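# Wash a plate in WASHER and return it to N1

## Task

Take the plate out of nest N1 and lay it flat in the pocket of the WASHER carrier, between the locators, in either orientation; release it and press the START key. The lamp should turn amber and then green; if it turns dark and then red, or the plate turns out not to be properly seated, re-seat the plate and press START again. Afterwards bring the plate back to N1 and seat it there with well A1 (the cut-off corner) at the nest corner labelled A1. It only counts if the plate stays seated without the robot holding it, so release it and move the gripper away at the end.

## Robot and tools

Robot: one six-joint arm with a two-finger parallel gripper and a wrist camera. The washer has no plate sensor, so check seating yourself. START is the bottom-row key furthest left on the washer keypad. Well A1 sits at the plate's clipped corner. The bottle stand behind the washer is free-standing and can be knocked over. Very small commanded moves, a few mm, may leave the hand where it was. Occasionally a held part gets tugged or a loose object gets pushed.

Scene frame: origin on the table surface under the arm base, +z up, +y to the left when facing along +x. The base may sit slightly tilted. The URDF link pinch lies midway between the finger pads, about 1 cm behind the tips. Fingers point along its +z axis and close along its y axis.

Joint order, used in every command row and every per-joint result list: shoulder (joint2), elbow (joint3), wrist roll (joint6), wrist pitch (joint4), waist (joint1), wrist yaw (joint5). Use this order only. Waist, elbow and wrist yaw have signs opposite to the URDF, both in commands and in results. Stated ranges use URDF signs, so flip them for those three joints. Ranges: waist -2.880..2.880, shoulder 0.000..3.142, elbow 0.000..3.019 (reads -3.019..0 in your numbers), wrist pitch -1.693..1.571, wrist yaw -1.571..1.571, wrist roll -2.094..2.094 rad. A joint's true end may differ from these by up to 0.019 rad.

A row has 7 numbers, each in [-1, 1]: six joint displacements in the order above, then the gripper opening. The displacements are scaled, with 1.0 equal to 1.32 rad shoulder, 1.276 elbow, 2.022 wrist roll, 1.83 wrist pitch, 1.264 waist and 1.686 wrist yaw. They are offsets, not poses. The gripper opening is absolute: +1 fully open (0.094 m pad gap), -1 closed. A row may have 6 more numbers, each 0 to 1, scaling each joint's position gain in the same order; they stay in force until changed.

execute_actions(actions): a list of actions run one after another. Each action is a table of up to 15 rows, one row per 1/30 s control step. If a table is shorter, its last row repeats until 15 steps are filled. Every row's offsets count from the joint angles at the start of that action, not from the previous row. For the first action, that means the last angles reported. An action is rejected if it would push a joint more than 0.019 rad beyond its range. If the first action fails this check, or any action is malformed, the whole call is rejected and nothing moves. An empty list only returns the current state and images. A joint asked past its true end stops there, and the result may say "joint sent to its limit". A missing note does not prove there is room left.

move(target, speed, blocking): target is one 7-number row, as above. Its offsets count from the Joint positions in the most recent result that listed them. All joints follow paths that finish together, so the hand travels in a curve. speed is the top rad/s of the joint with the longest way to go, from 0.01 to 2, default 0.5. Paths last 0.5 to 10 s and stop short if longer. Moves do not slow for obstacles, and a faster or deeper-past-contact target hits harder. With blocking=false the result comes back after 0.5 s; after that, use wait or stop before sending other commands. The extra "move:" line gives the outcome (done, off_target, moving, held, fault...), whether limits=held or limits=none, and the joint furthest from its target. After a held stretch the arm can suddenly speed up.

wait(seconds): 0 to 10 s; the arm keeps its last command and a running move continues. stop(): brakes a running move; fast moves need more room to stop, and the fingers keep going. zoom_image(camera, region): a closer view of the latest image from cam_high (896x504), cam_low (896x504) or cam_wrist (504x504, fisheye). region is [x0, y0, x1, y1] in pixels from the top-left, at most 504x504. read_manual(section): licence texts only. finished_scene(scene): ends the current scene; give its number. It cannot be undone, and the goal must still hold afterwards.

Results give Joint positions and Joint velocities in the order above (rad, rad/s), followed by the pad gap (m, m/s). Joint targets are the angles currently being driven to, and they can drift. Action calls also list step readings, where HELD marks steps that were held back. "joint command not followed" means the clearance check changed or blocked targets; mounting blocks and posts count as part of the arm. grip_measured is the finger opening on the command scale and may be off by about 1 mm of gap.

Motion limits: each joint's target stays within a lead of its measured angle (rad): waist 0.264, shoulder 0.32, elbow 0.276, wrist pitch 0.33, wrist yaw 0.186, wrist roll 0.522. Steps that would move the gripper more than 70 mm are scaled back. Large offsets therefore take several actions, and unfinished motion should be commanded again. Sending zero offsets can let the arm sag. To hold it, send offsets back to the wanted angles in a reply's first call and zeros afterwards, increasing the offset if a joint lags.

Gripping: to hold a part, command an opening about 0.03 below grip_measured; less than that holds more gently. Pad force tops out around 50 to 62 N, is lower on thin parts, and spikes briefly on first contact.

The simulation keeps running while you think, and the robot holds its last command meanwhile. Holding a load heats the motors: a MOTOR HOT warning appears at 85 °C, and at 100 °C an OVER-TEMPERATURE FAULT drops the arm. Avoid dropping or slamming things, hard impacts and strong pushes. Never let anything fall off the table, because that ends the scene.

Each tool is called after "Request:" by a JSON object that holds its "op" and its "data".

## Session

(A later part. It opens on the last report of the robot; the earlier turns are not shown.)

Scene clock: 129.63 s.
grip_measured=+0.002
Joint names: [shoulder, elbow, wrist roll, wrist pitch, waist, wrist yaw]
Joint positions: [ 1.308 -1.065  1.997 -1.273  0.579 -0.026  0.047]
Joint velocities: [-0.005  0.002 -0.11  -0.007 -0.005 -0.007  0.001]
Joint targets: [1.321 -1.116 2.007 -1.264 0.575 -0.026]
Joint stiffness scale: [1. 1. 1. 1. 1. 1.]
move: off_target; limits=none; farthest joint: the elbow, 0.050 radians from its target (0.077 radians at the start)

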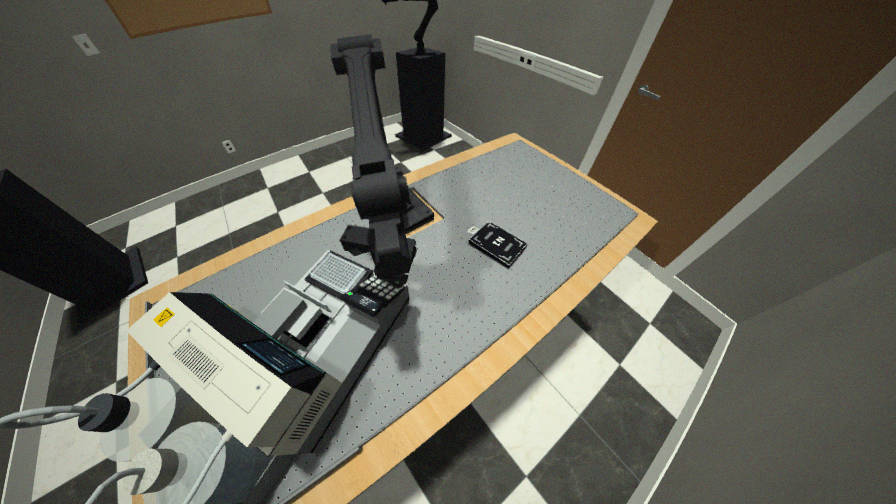

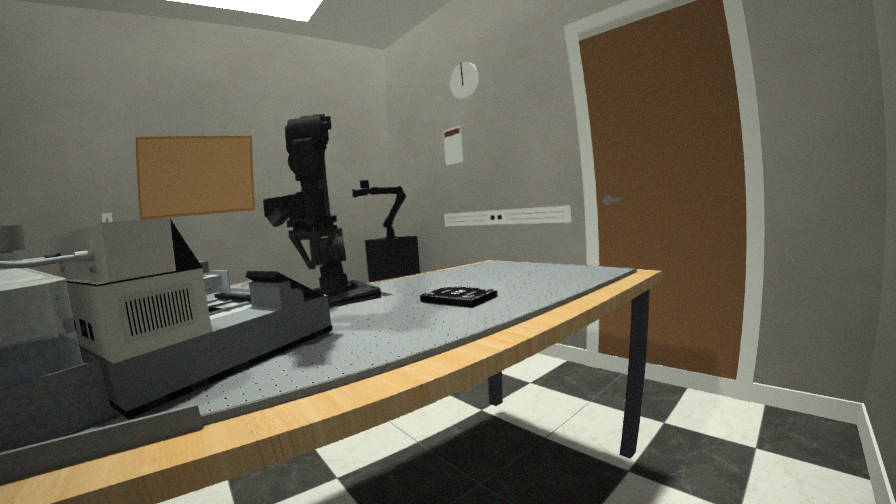

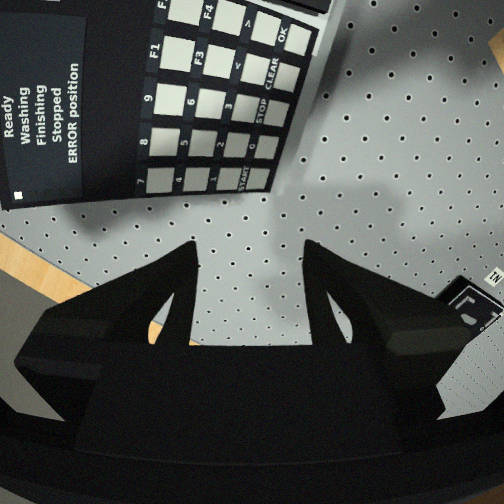

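Request:
{"op": "move", "data": {"target": [0,-0.03,0,0,0.15,0,-1], "speed": 0.4}}

Request:
{"op": "zoom_image", "data": {"camera": "cam_wrist", "region": [170,0,450,180]}}

Scene clock: 134.40 s.
grip_measured=-0.981
Joint names: [shoulder, elbow, wrist roll, wrist pitch, waist, wrist yaw]
Joint positions: [ 1.308 -1.065  1.997 -1.273  0.764 -0.026  0.001]
Joint velocities: [-0.015  0.002 -0.051 -0.002 -0.005  0.007  0.   ]
Joint targets: [1.308 -1.104 1.997 -1.273 0.769 -0.026]
Joint stiffness scale: [1. 1. 1. 1. 1. 1.]
move: off_target; limits=none; farthest joint: the elbow, 0.038 radians from its target (0.038 radians at the start)

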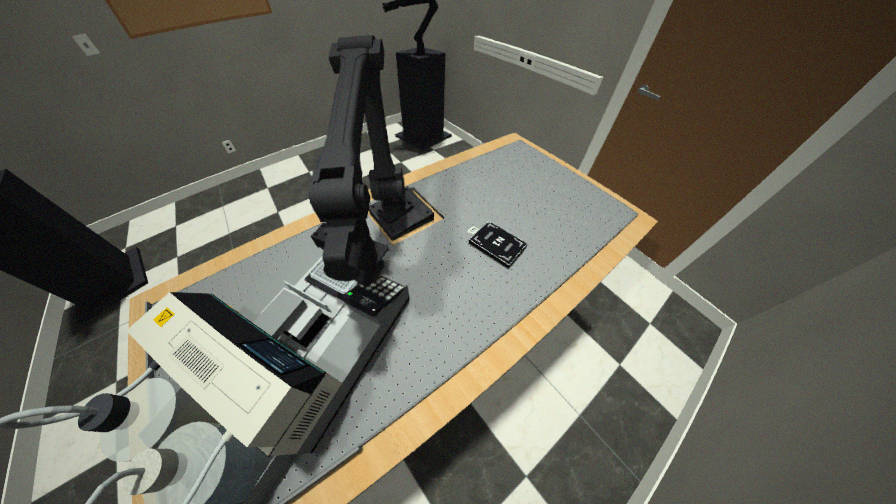

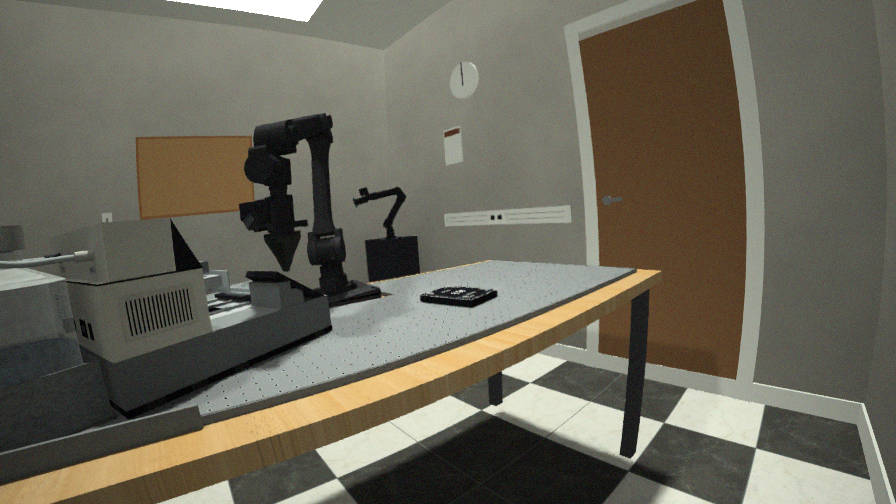

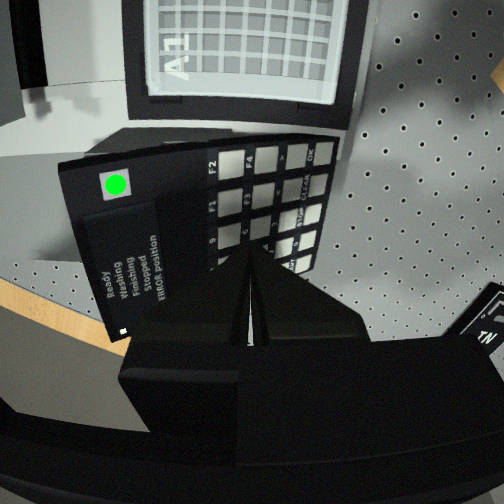

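Region (170, 0, 450, 180) of cam_wrist's 504x504 image, scaled by 1.800, with more detail than that image has; it fills the top 324 rows of this view, and the rest is white.

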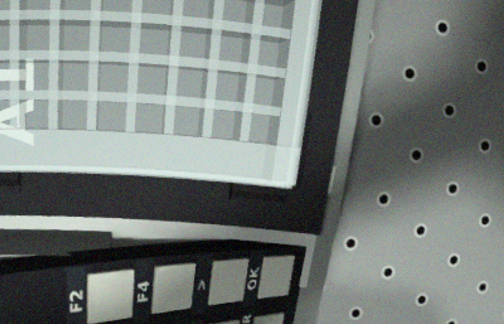

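Request:
{"op": "move", "data": {"target": [0.031,0.074,0,0.074,-0.14,0,-1], "speed": 0.15}}

Request:
{"op": "zoom_image", "data": {"camera": "cam_low", "region": [200,240,350,330]}}

Scene clock: 141.90 s.
grip_measured=-0.981
Joint names: [shoulder, elbow, wrist roll, wrist pitch, waist, wrist yaw]
Joint positions: [ 1.335 -0.967  1.997 -1.149  0.597 -0.026  0.001]
Joint velocities: [-0.015 -0.007 -0.022 -0.002  0.015  0.007 -0.002]
Joint targets: [1.349 -0.971 1.997 -1.138 0.587 -0.026]
Joint stiffness scale: [1. 1. 1. 1. 1. 1.]
move: done; limits=none; farthest joint: the shoulder, 0.014 radians from its target (0.041 radians at the start)

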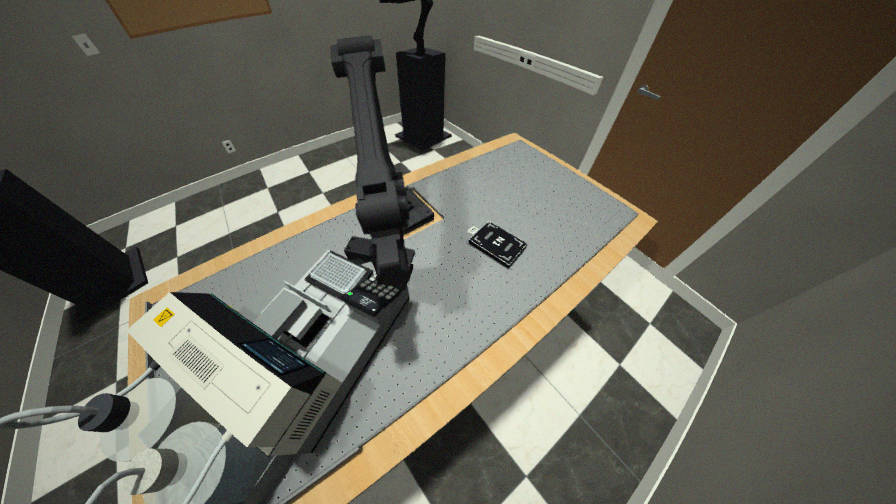

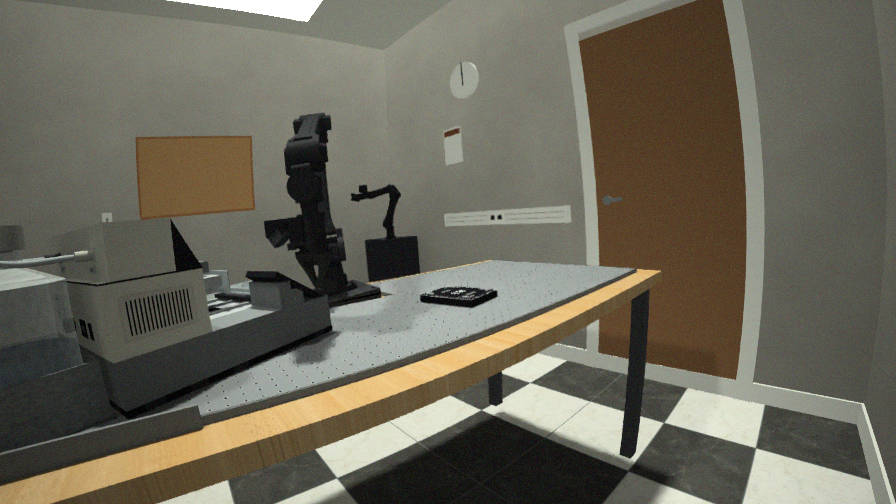

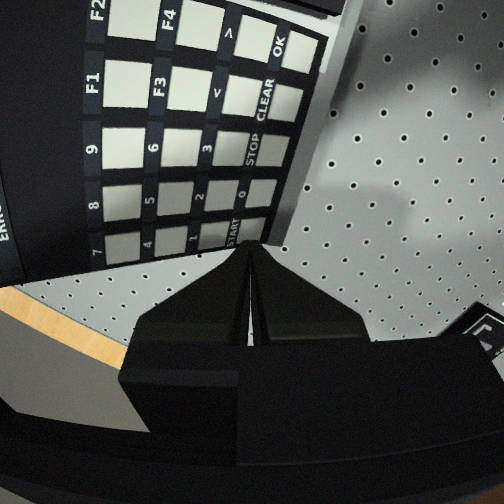

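Region (200, 240, 350, 330) of cam_low's 896x504 image, scaled by 3.360, with more detail than that image has; it fills the top 302 rows of this view, and the rest is white.

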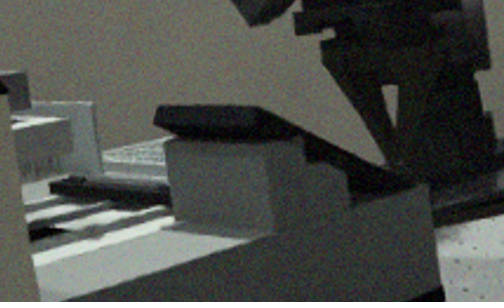

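Request:
{"op": "move", "data": {"target": [0.025,0.023,0,0.034,0,0,-1], "speed": 0.06}}

Scene clock: 145.20 s.
grip_measured=-0.981
Joint names: [shoulder, elbow, wrist roll, wrist pitch, waist, wrist yaw]
Joint positions: [ 1.341 -0.944  1.997 -1.115  0.597 -0.026  0.001]
Joint velocities: [-0.015 -0.012 -0.081  0.002 -0.005  0.081 -0.   ]
Joint targets: [1.368 -0.937 1.997 -1.086 0.597 -0.026]
Joint stiffness scale: [1. 1. 1. 1. 1. 1.]
move: off_target; limits=none; farthest joint: the wrist pitch, 0.028 radians from its target (0.062 radians at the start)

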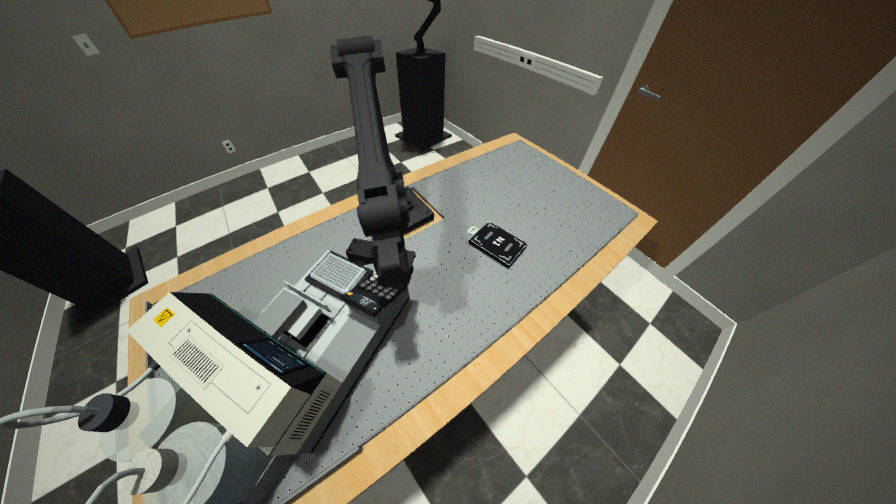

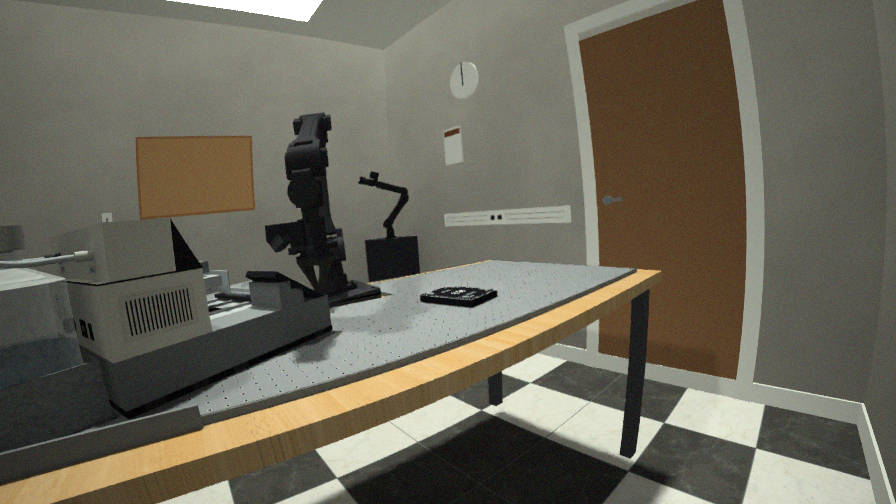

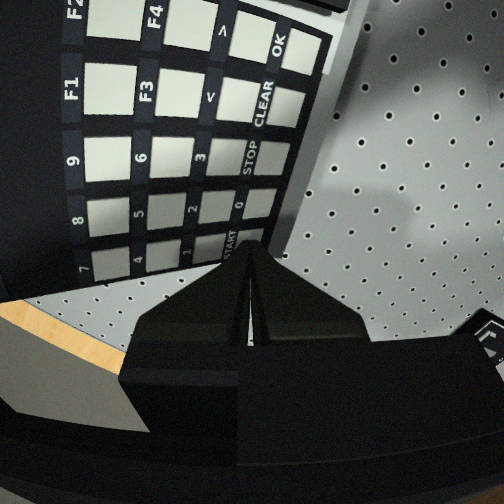

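Amber. Lift, and wait.

Request:
{"op": "move", "data": {"target": [-0.1,-0.1,-0.14,-0.115,0,0.017,-1], "speed": 0.3}}

Request:
{"op": "wait", "data": {"seconds": 8}}

Scene clock: 148.63 s.
grip_measured=-0.981
Joint names: [shoulder, elbow, wrist roll, wrist pitch, waist, wrist yaw]
Joint positions: [ 1.218 -1.024  1.724 -1.316  0.597  0.     0.001]
Joint velocities: [ 0.005  0.002  0.007  0.017  0.005 -0.066 -0.001]
Joint targets: [1.209 -1.072 1.715 -1.325 0.597 0.003]
Joint stiffness scale: [1. 1. 1. 1. 1. 1.]
move: off_target; limits=none; farthest joint: the elbow, 0.047 radians from its target (0.128 radians at the start)

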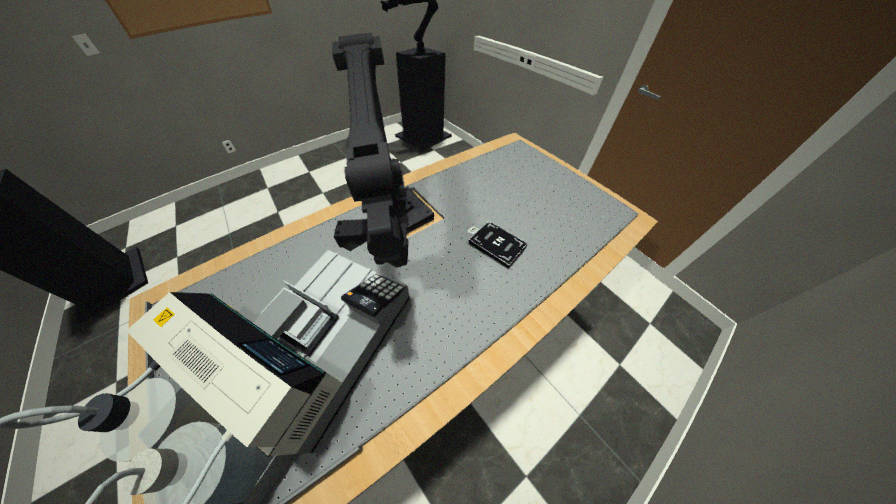

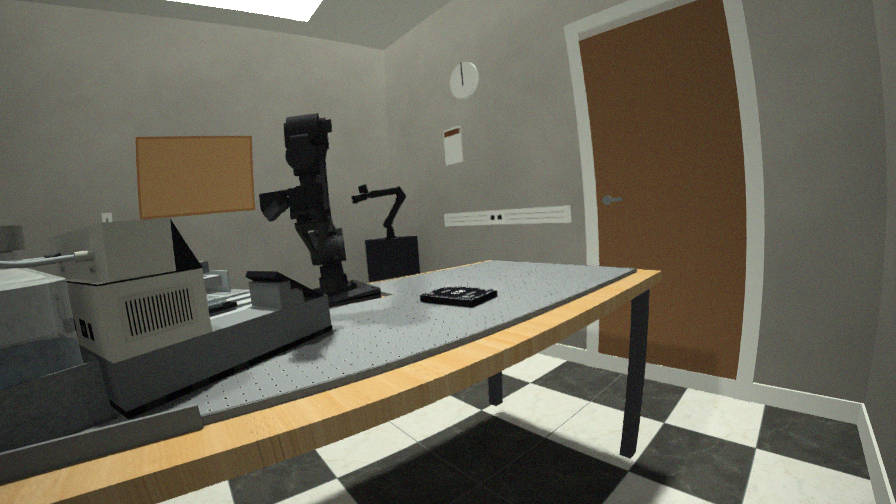

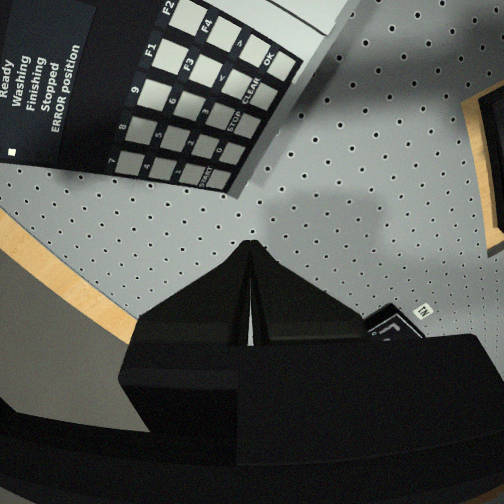

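Scene clock: 156.63 s.
grip_measured=-0.981
Joint names: [shoulder, elbow, wrist roll, wrist pitch, waist, wrist yaw]
Joint positions: [ 1.218 -1.024  1.724 -1.316  0.597  0.     0.001]
Joint velocities: [ 0.005  0.002  0.037 -0.017  0.005 -0.007 -0.001]
Joint targets: [1.209 -1.072 1.715 -1.325 0.597 0.003]
Joint stiffness scale: [1. 1. 1. 1. 1. 1.]
wait: 8.00 s; at rest by 0.17 s

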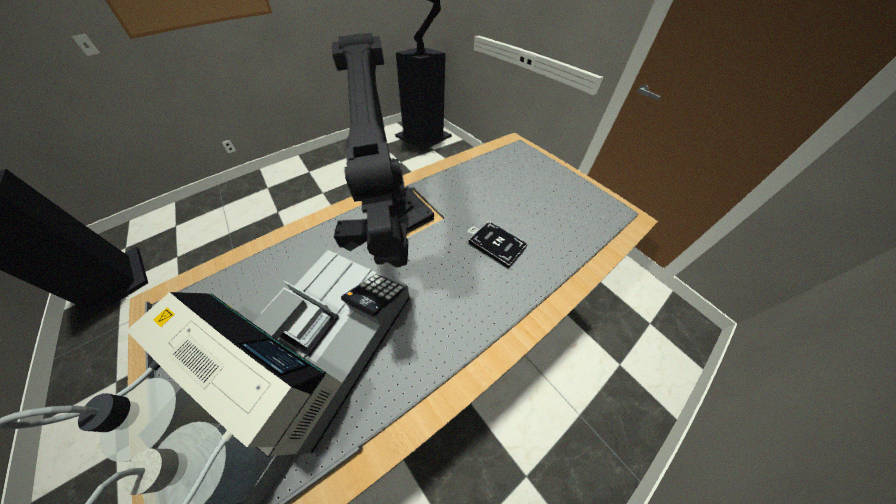

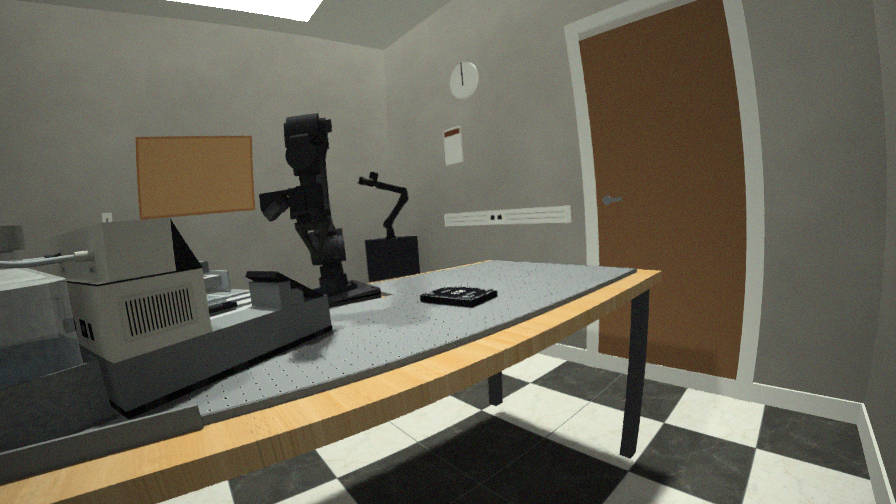

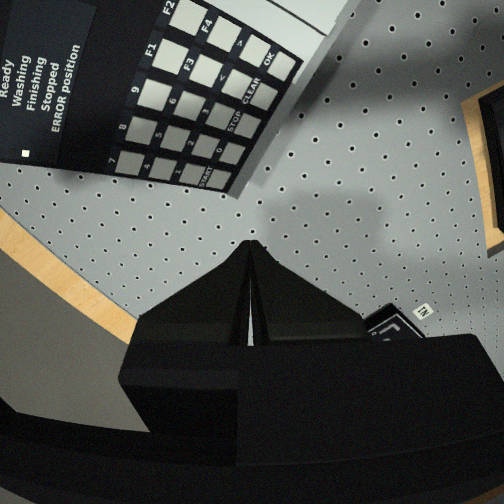

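Waist to 1.117, roll 1.71.

Request:
{"op": "move", "data": {"target": [0,-0.02,-0.012,0,0.417,0,1]}}

Request:
{"op": "wait", "data": {"seconds": 5}}

Scene clock: 167.50 s.
grip_measured=+1.000
Joint names: [shoulder, elbow, wrist roll, wrist pitch, waist, wrist yaw]
Joint positions: [ 1.218 -1.024  1.709 -1.316  1.121  0.001  0.094]
Joint velocities: [-0.015  0.007  0.007  0.007  0.015  0.007  0.   ]
Joint targets: [1.218 -1.050 1.699 -1.316 1.125 0.000]
Joint stiffness scale: [1. 1. 1. 1. 1. 1.]
move: off_target; limits=none; farthest joint: the elbow, 0.025 radians from its target (0.025 radians at the start)

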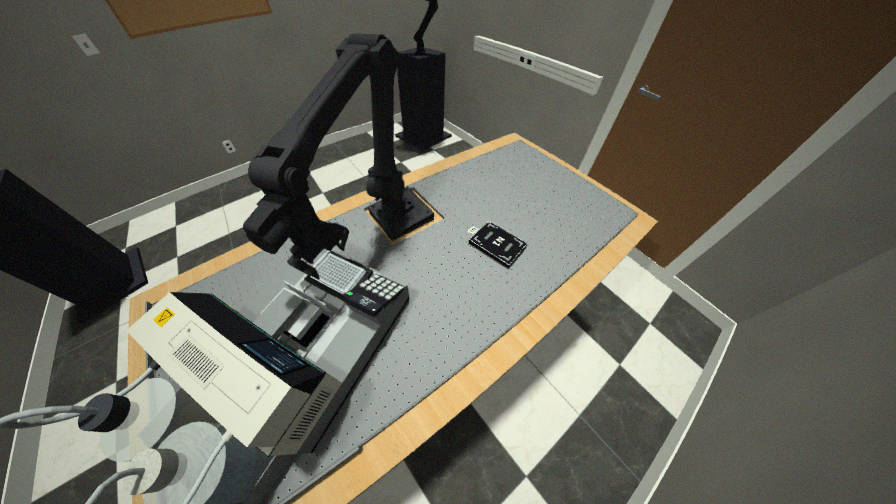

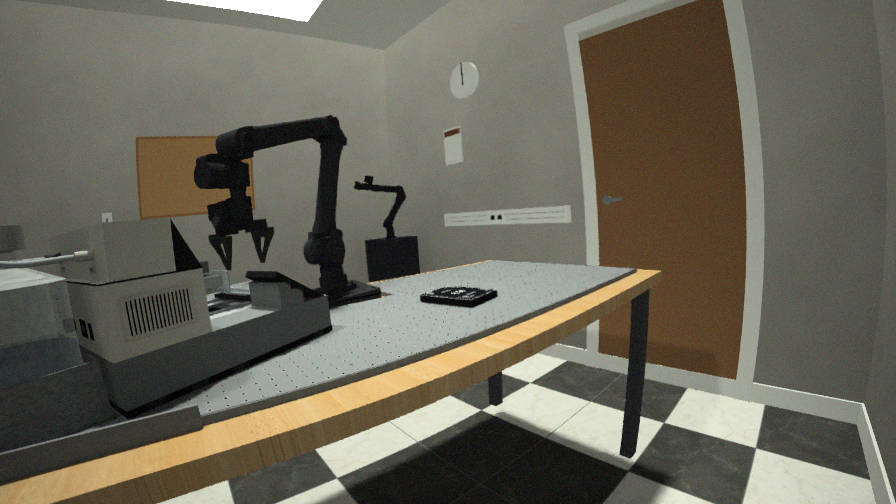

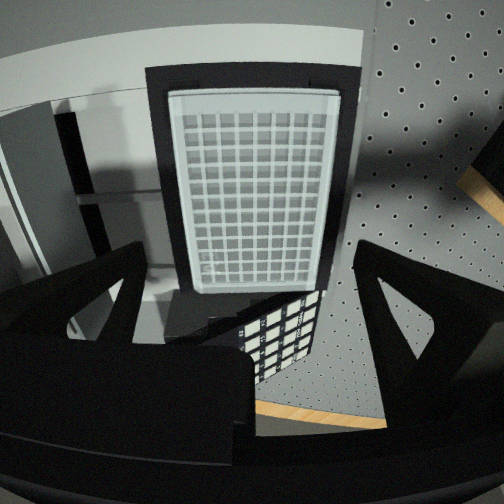

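Scene clock: 172.50 s.
grip_measured=+1.000
Joint names: [shoulder, elbow, wrist roll, wrist pitch, waist, wrist yaw]
Joint positions: [ 1.218 -1.024  1.708 -1.316  1.121  0.001  0.094]
Joint velocities: [0.005 0.002 0.007 0.007 0.005 0.007 0.   ]
Joint targets: [1.218 -1.050 1.699 -1.316 1.125 0.000]
Joint stiffness scale: [1. 1. 1. 1. 1. 1.]
wait: 5.00 s; at rest by 0.17 s

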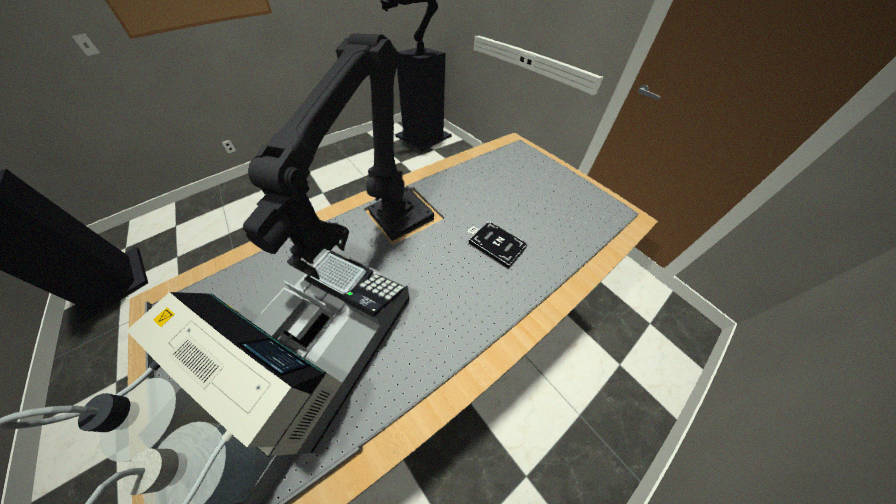

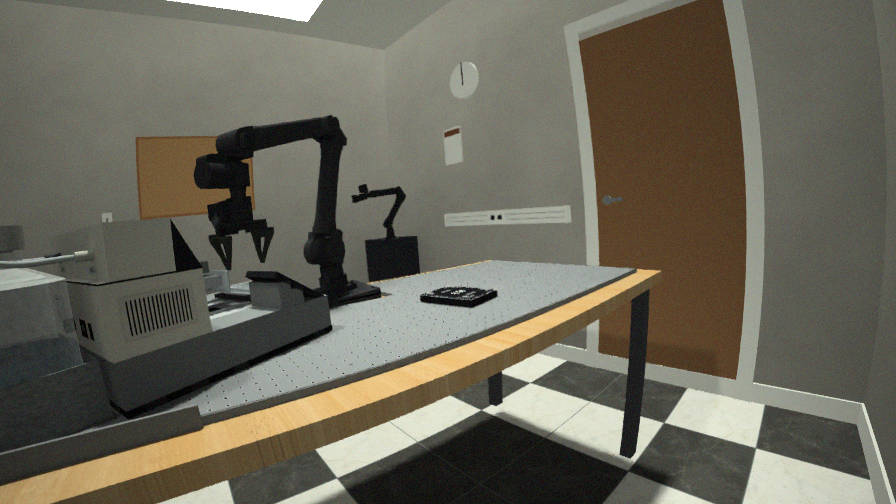

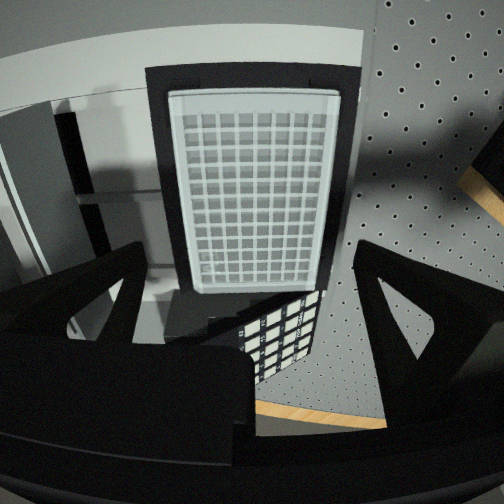

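Green. Descend to [1.265, -0.913, -1.162].

Request:
{"op": "move", "data": {"target": [0.046,0.084,0,0.089,0,0,1], "speed": 0.12}}

Request:
{"op": "zoom_image", "data": {"camera": "cam_wrist", "region": [80,40,420,240]}}

Scene clock: 176.07 s.
grip_measured=+1.000
Joint names: [shoulder, elbow, wrist roll, wrist pitch, waist, wrist yaw]
Joint positions: [ 1.266 -0.913  1.708 -1.163  1.121  0.001  0.094]
Joint velocities: [-0.005  0.022  0.007 -0.002  0.005  0.022  0.   ]
Joint targets: [1.279 -0.917 1.708 -1.153 1.121 0.001]
Joint stiffness scale: [1. 1. 1. 1. 1. 1.]
move: done; limits=none; farthest joint: the shoulder, 0.012 radians from its target (0.060 radians at the start)

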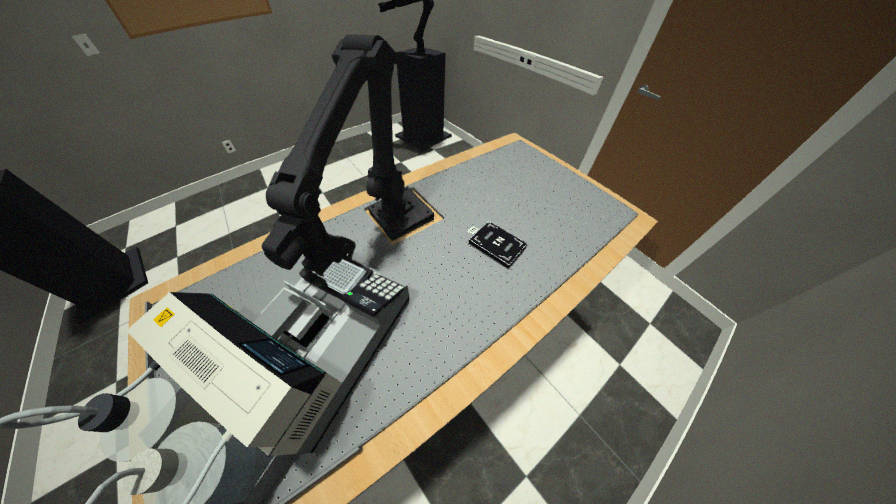

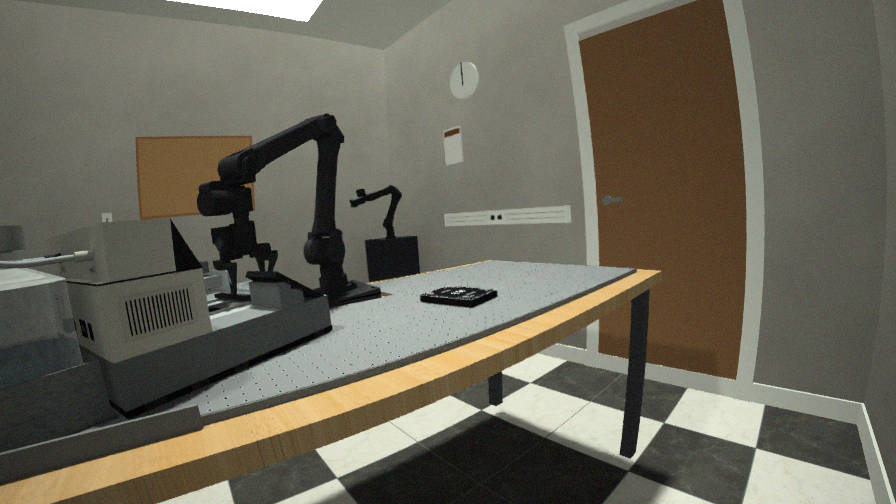

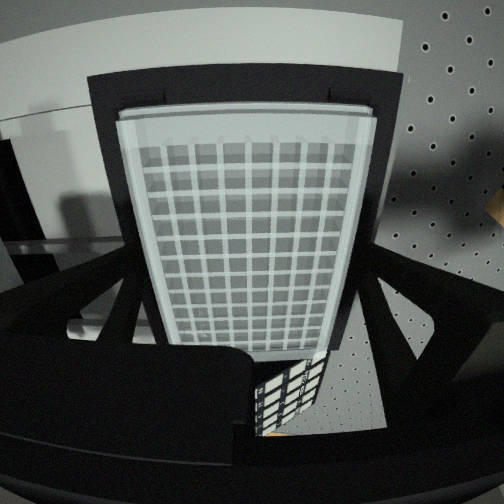

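Region (80, 40, 420, 240) of cam_wrist's 504x504 image, scaled by 1.482, with more detail than that image has; it fills the top 296 rows of this view, and the rest is white.

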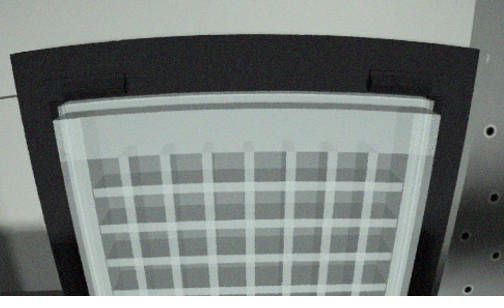

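Request:
{"op": "move", "data": {"target": [0,-0.028,0,0,0,0,0.72]}}

Request:
{"op": "execute_actions", "data": {"actions": [[[-0.012,-0.036,0,-0.005,0,0,0.72],[-0.013,-0.039,0,-0.008,0,0,0.72],[-0.014,-0.042,0,-0.011,0,0,0.72],[-0.016,-0.046,0,-0.015,0,0,0.72],[-0.018,-0.051,0,-0.02,0,0,0.72],[-0.02,-0.056,0,-0.025,0,0,0.72],[-0.022,-0.061,0,-0.03,0,0,0.72],[-0.024,-0.066,0,-0.035,0,0,0.72],[-0.026,-0.071,0,-0.04,0,0,0.72]]]}}

Request:
{"op": "move", "data": {"target": [-0.035,-0.13,0,-0.09,0,0,0.72], "speed": 0.3}}

Scene clock: 181.17 s.
grip_measured=+0.758
Joint names: [shoulder, elbow, wrist roll, wrist pitch, waist, wrist yaw]
Joint positions: [ 1.266 -0.913  1.708 -1.163  1.121  0.001  0.083]
Joint velocities: [-0.005  0.002  0.022  0.002 -0.015 -0.022  0.001]
Joint targets: [1.266 -0.949 1.708 -1.164 1.121 0.001]
Joint stiffness scale: [1. 1. 1. 1. 1. 1.]
move: off_target; limits=none; farthest joint: the elbow, 0.036 radians from its target (0.036 radians at the start)

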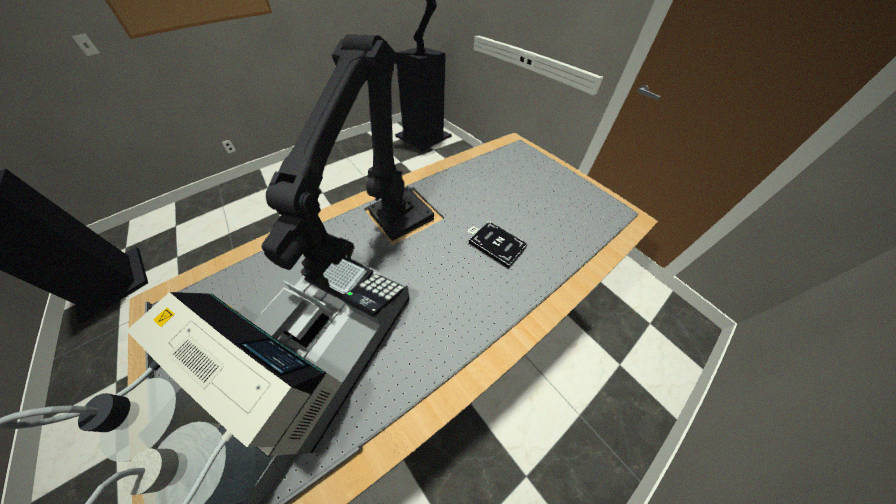

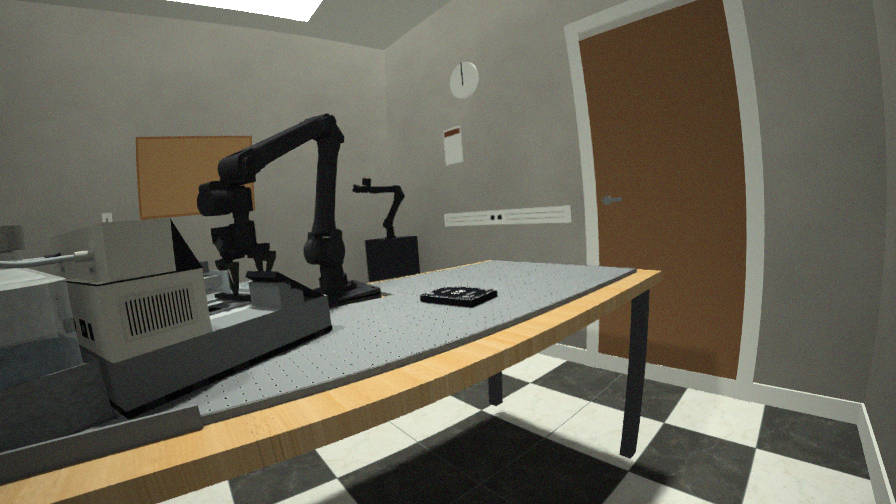

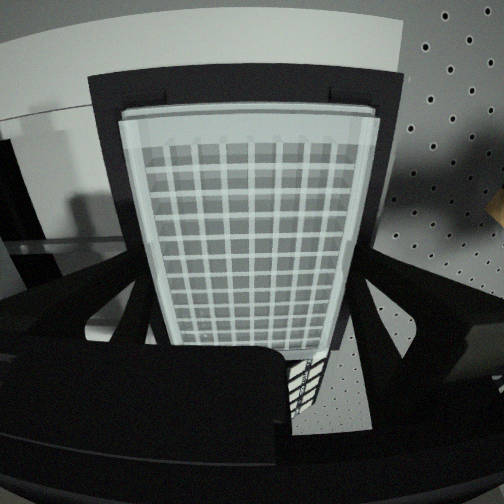

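Scene clock: 181.67 s.
grip_measured=+0.758
Joint names: [shoulder, elbow, wrist roll, wrist pitch, waist, wrist yaw]
Joint positions: [ 1.245 -0.957  1.708 -1.226  1.121  0.001  0.083]
Joint velocities: [-0.024 -0.007  0.007  0.017  0.005  0.022  0.   ]
Joint targets: [1.232 -1.004 1.708 -1.237 1.121 0.001]
Joint stiffness scale: [1. 1. 1. 1. 1. 1.]
Step readings (joint positions):
0: [1.266 -0.913 1.708 -1.163 1.121 0.001]
1: [1.266 -0.913 1.708 -1.163 1.121 0.001]
2: [1.266 -0.913 1.708 -1.163 1.121 0.001]
4: [1.266 -0.916 1.708 -1.167 1.121 0.001]
8: [1.263 -0.931 1.708 -1.200 1.121 0.001]
15: Joint positions above

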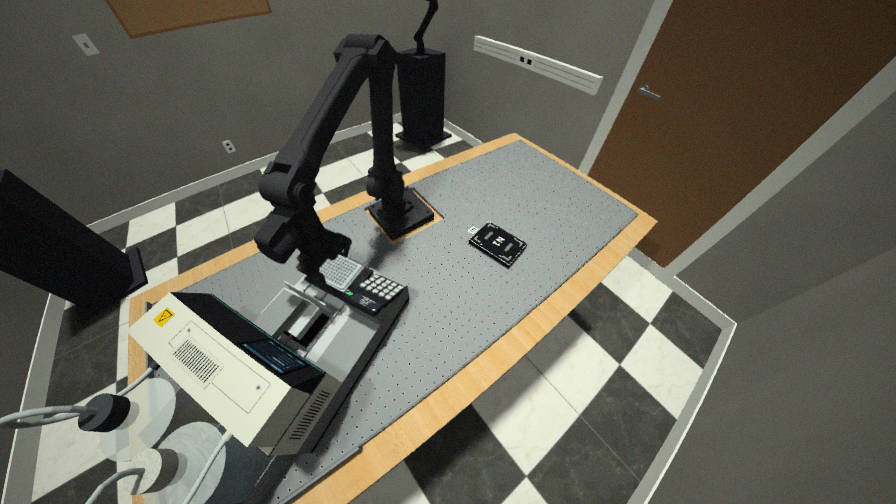

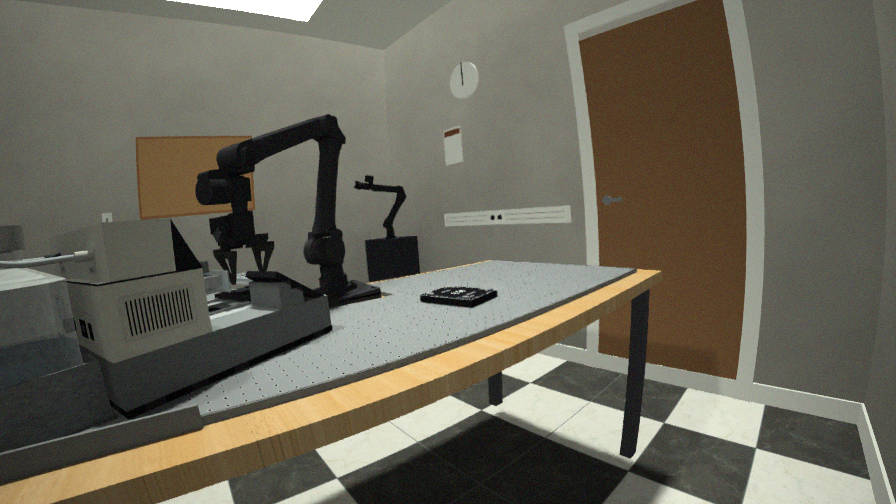

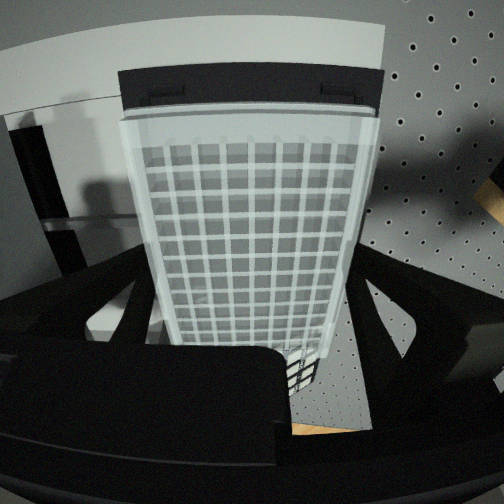

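Scene clock: 182.70 s.
grip_measured=+0.758
Joint names: [shoulder, elbow, wrist roll, wrist pitch, waist, wrist yaw]
Joint positions: [ 1.206 -1.081  1.708 -1.381  1.121  0.001  0.083]
Joint velocities: [-0.024 -0.012 -0.022 -0.002  0.024  0.037 -0.   ]
Joint targets: [1.199 -1.123 1.708 -1.390 1.121 0.001]
Joint stiffness scale: [1. 1. 1. 1. 1. 1.]
move: off_target; limits=none; farthest joint: the elbow, 0.042 radians from its target (0.166 radians at the start)

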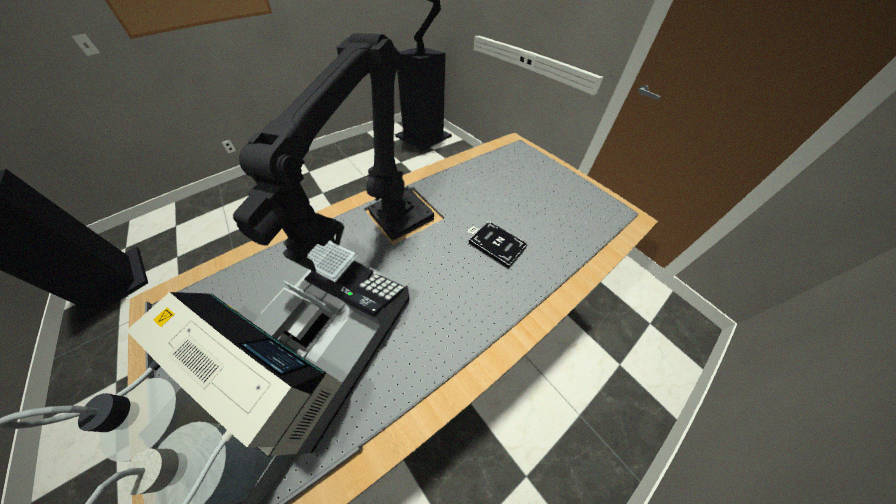

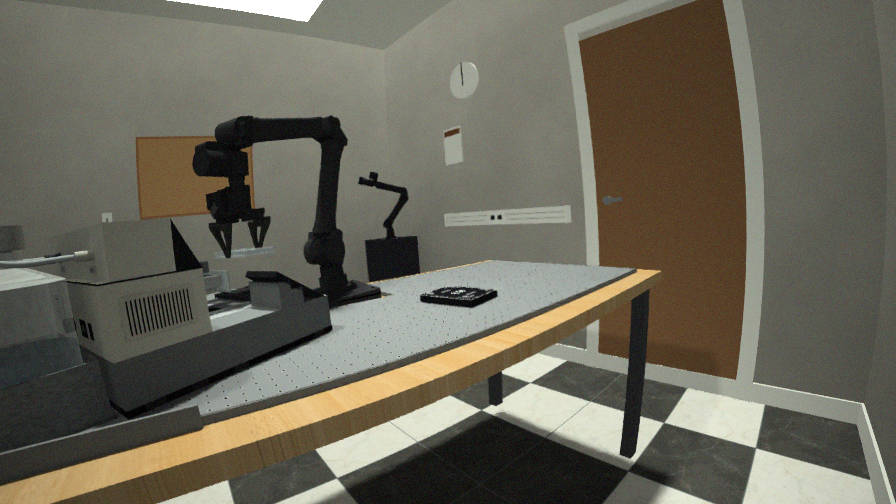

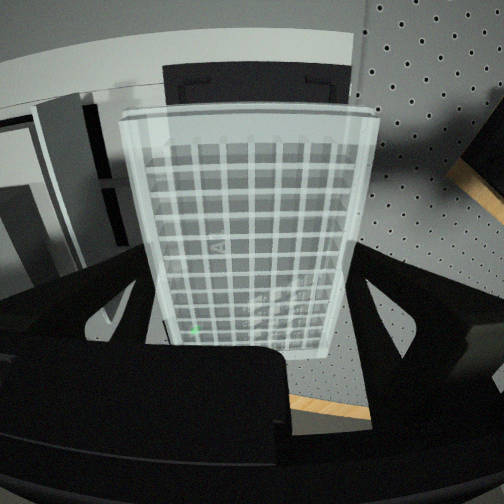

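Request:
{"op": "move", "data": {"target": [0.08,-0.02,-0.675,0.03,-0.95,-0.034,0.72], "speed": 0.8}}

Scene clock: 187.87 s.
grip_measured=+0.758
Joint names: [shoulder, elbow, wrist roll, wrist pitch, waist, wrist yaw]
Joint positions: [ 1.3   -1.076  0.353 -1.336 -0.082 -0.055  0.083]
Joint velocities: [-0.005  0.017  0.095 -0.012  0.015 -0.081 -0.   ]
Joint targets: [1.311 -1.106 0.343 -1.326 -0.080 -0.057]
Joint stiffness scale: [1. 1. 1. 1. 1. 1.]
move: off_target; limits=none; farthest joint: the elbow, 0.030 radians from its target (0.026 radians at the start)

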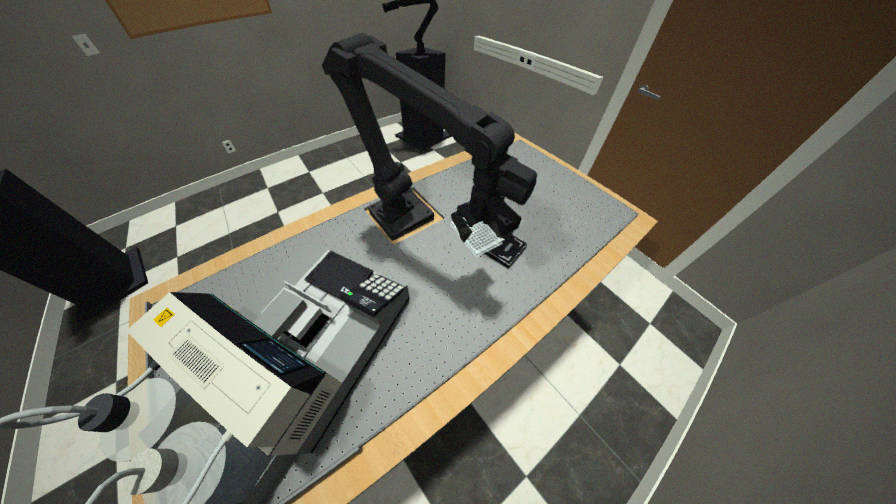

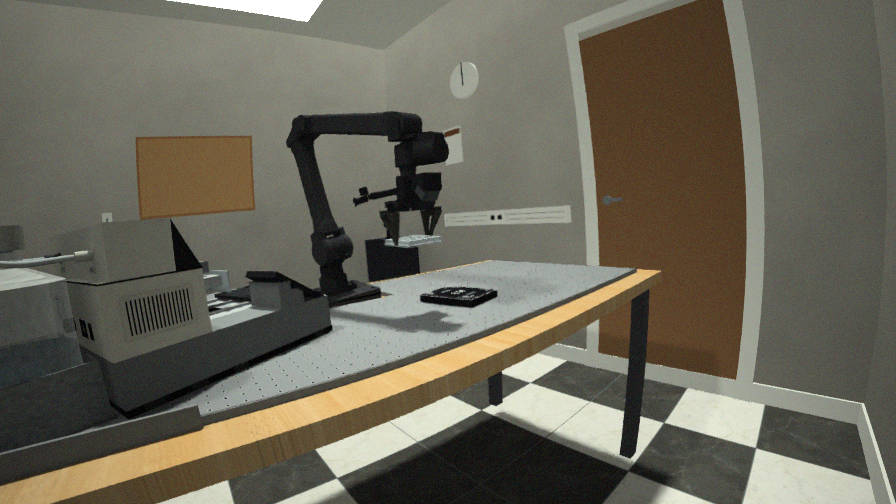

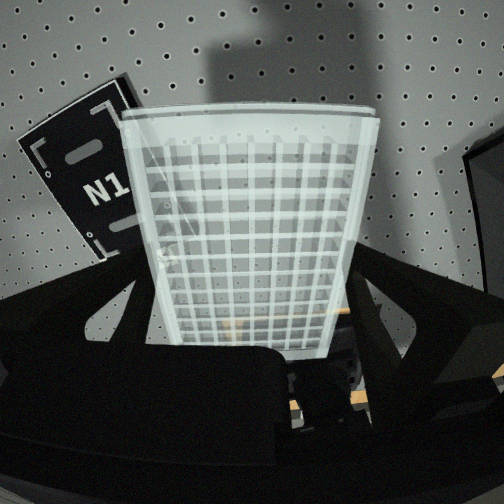

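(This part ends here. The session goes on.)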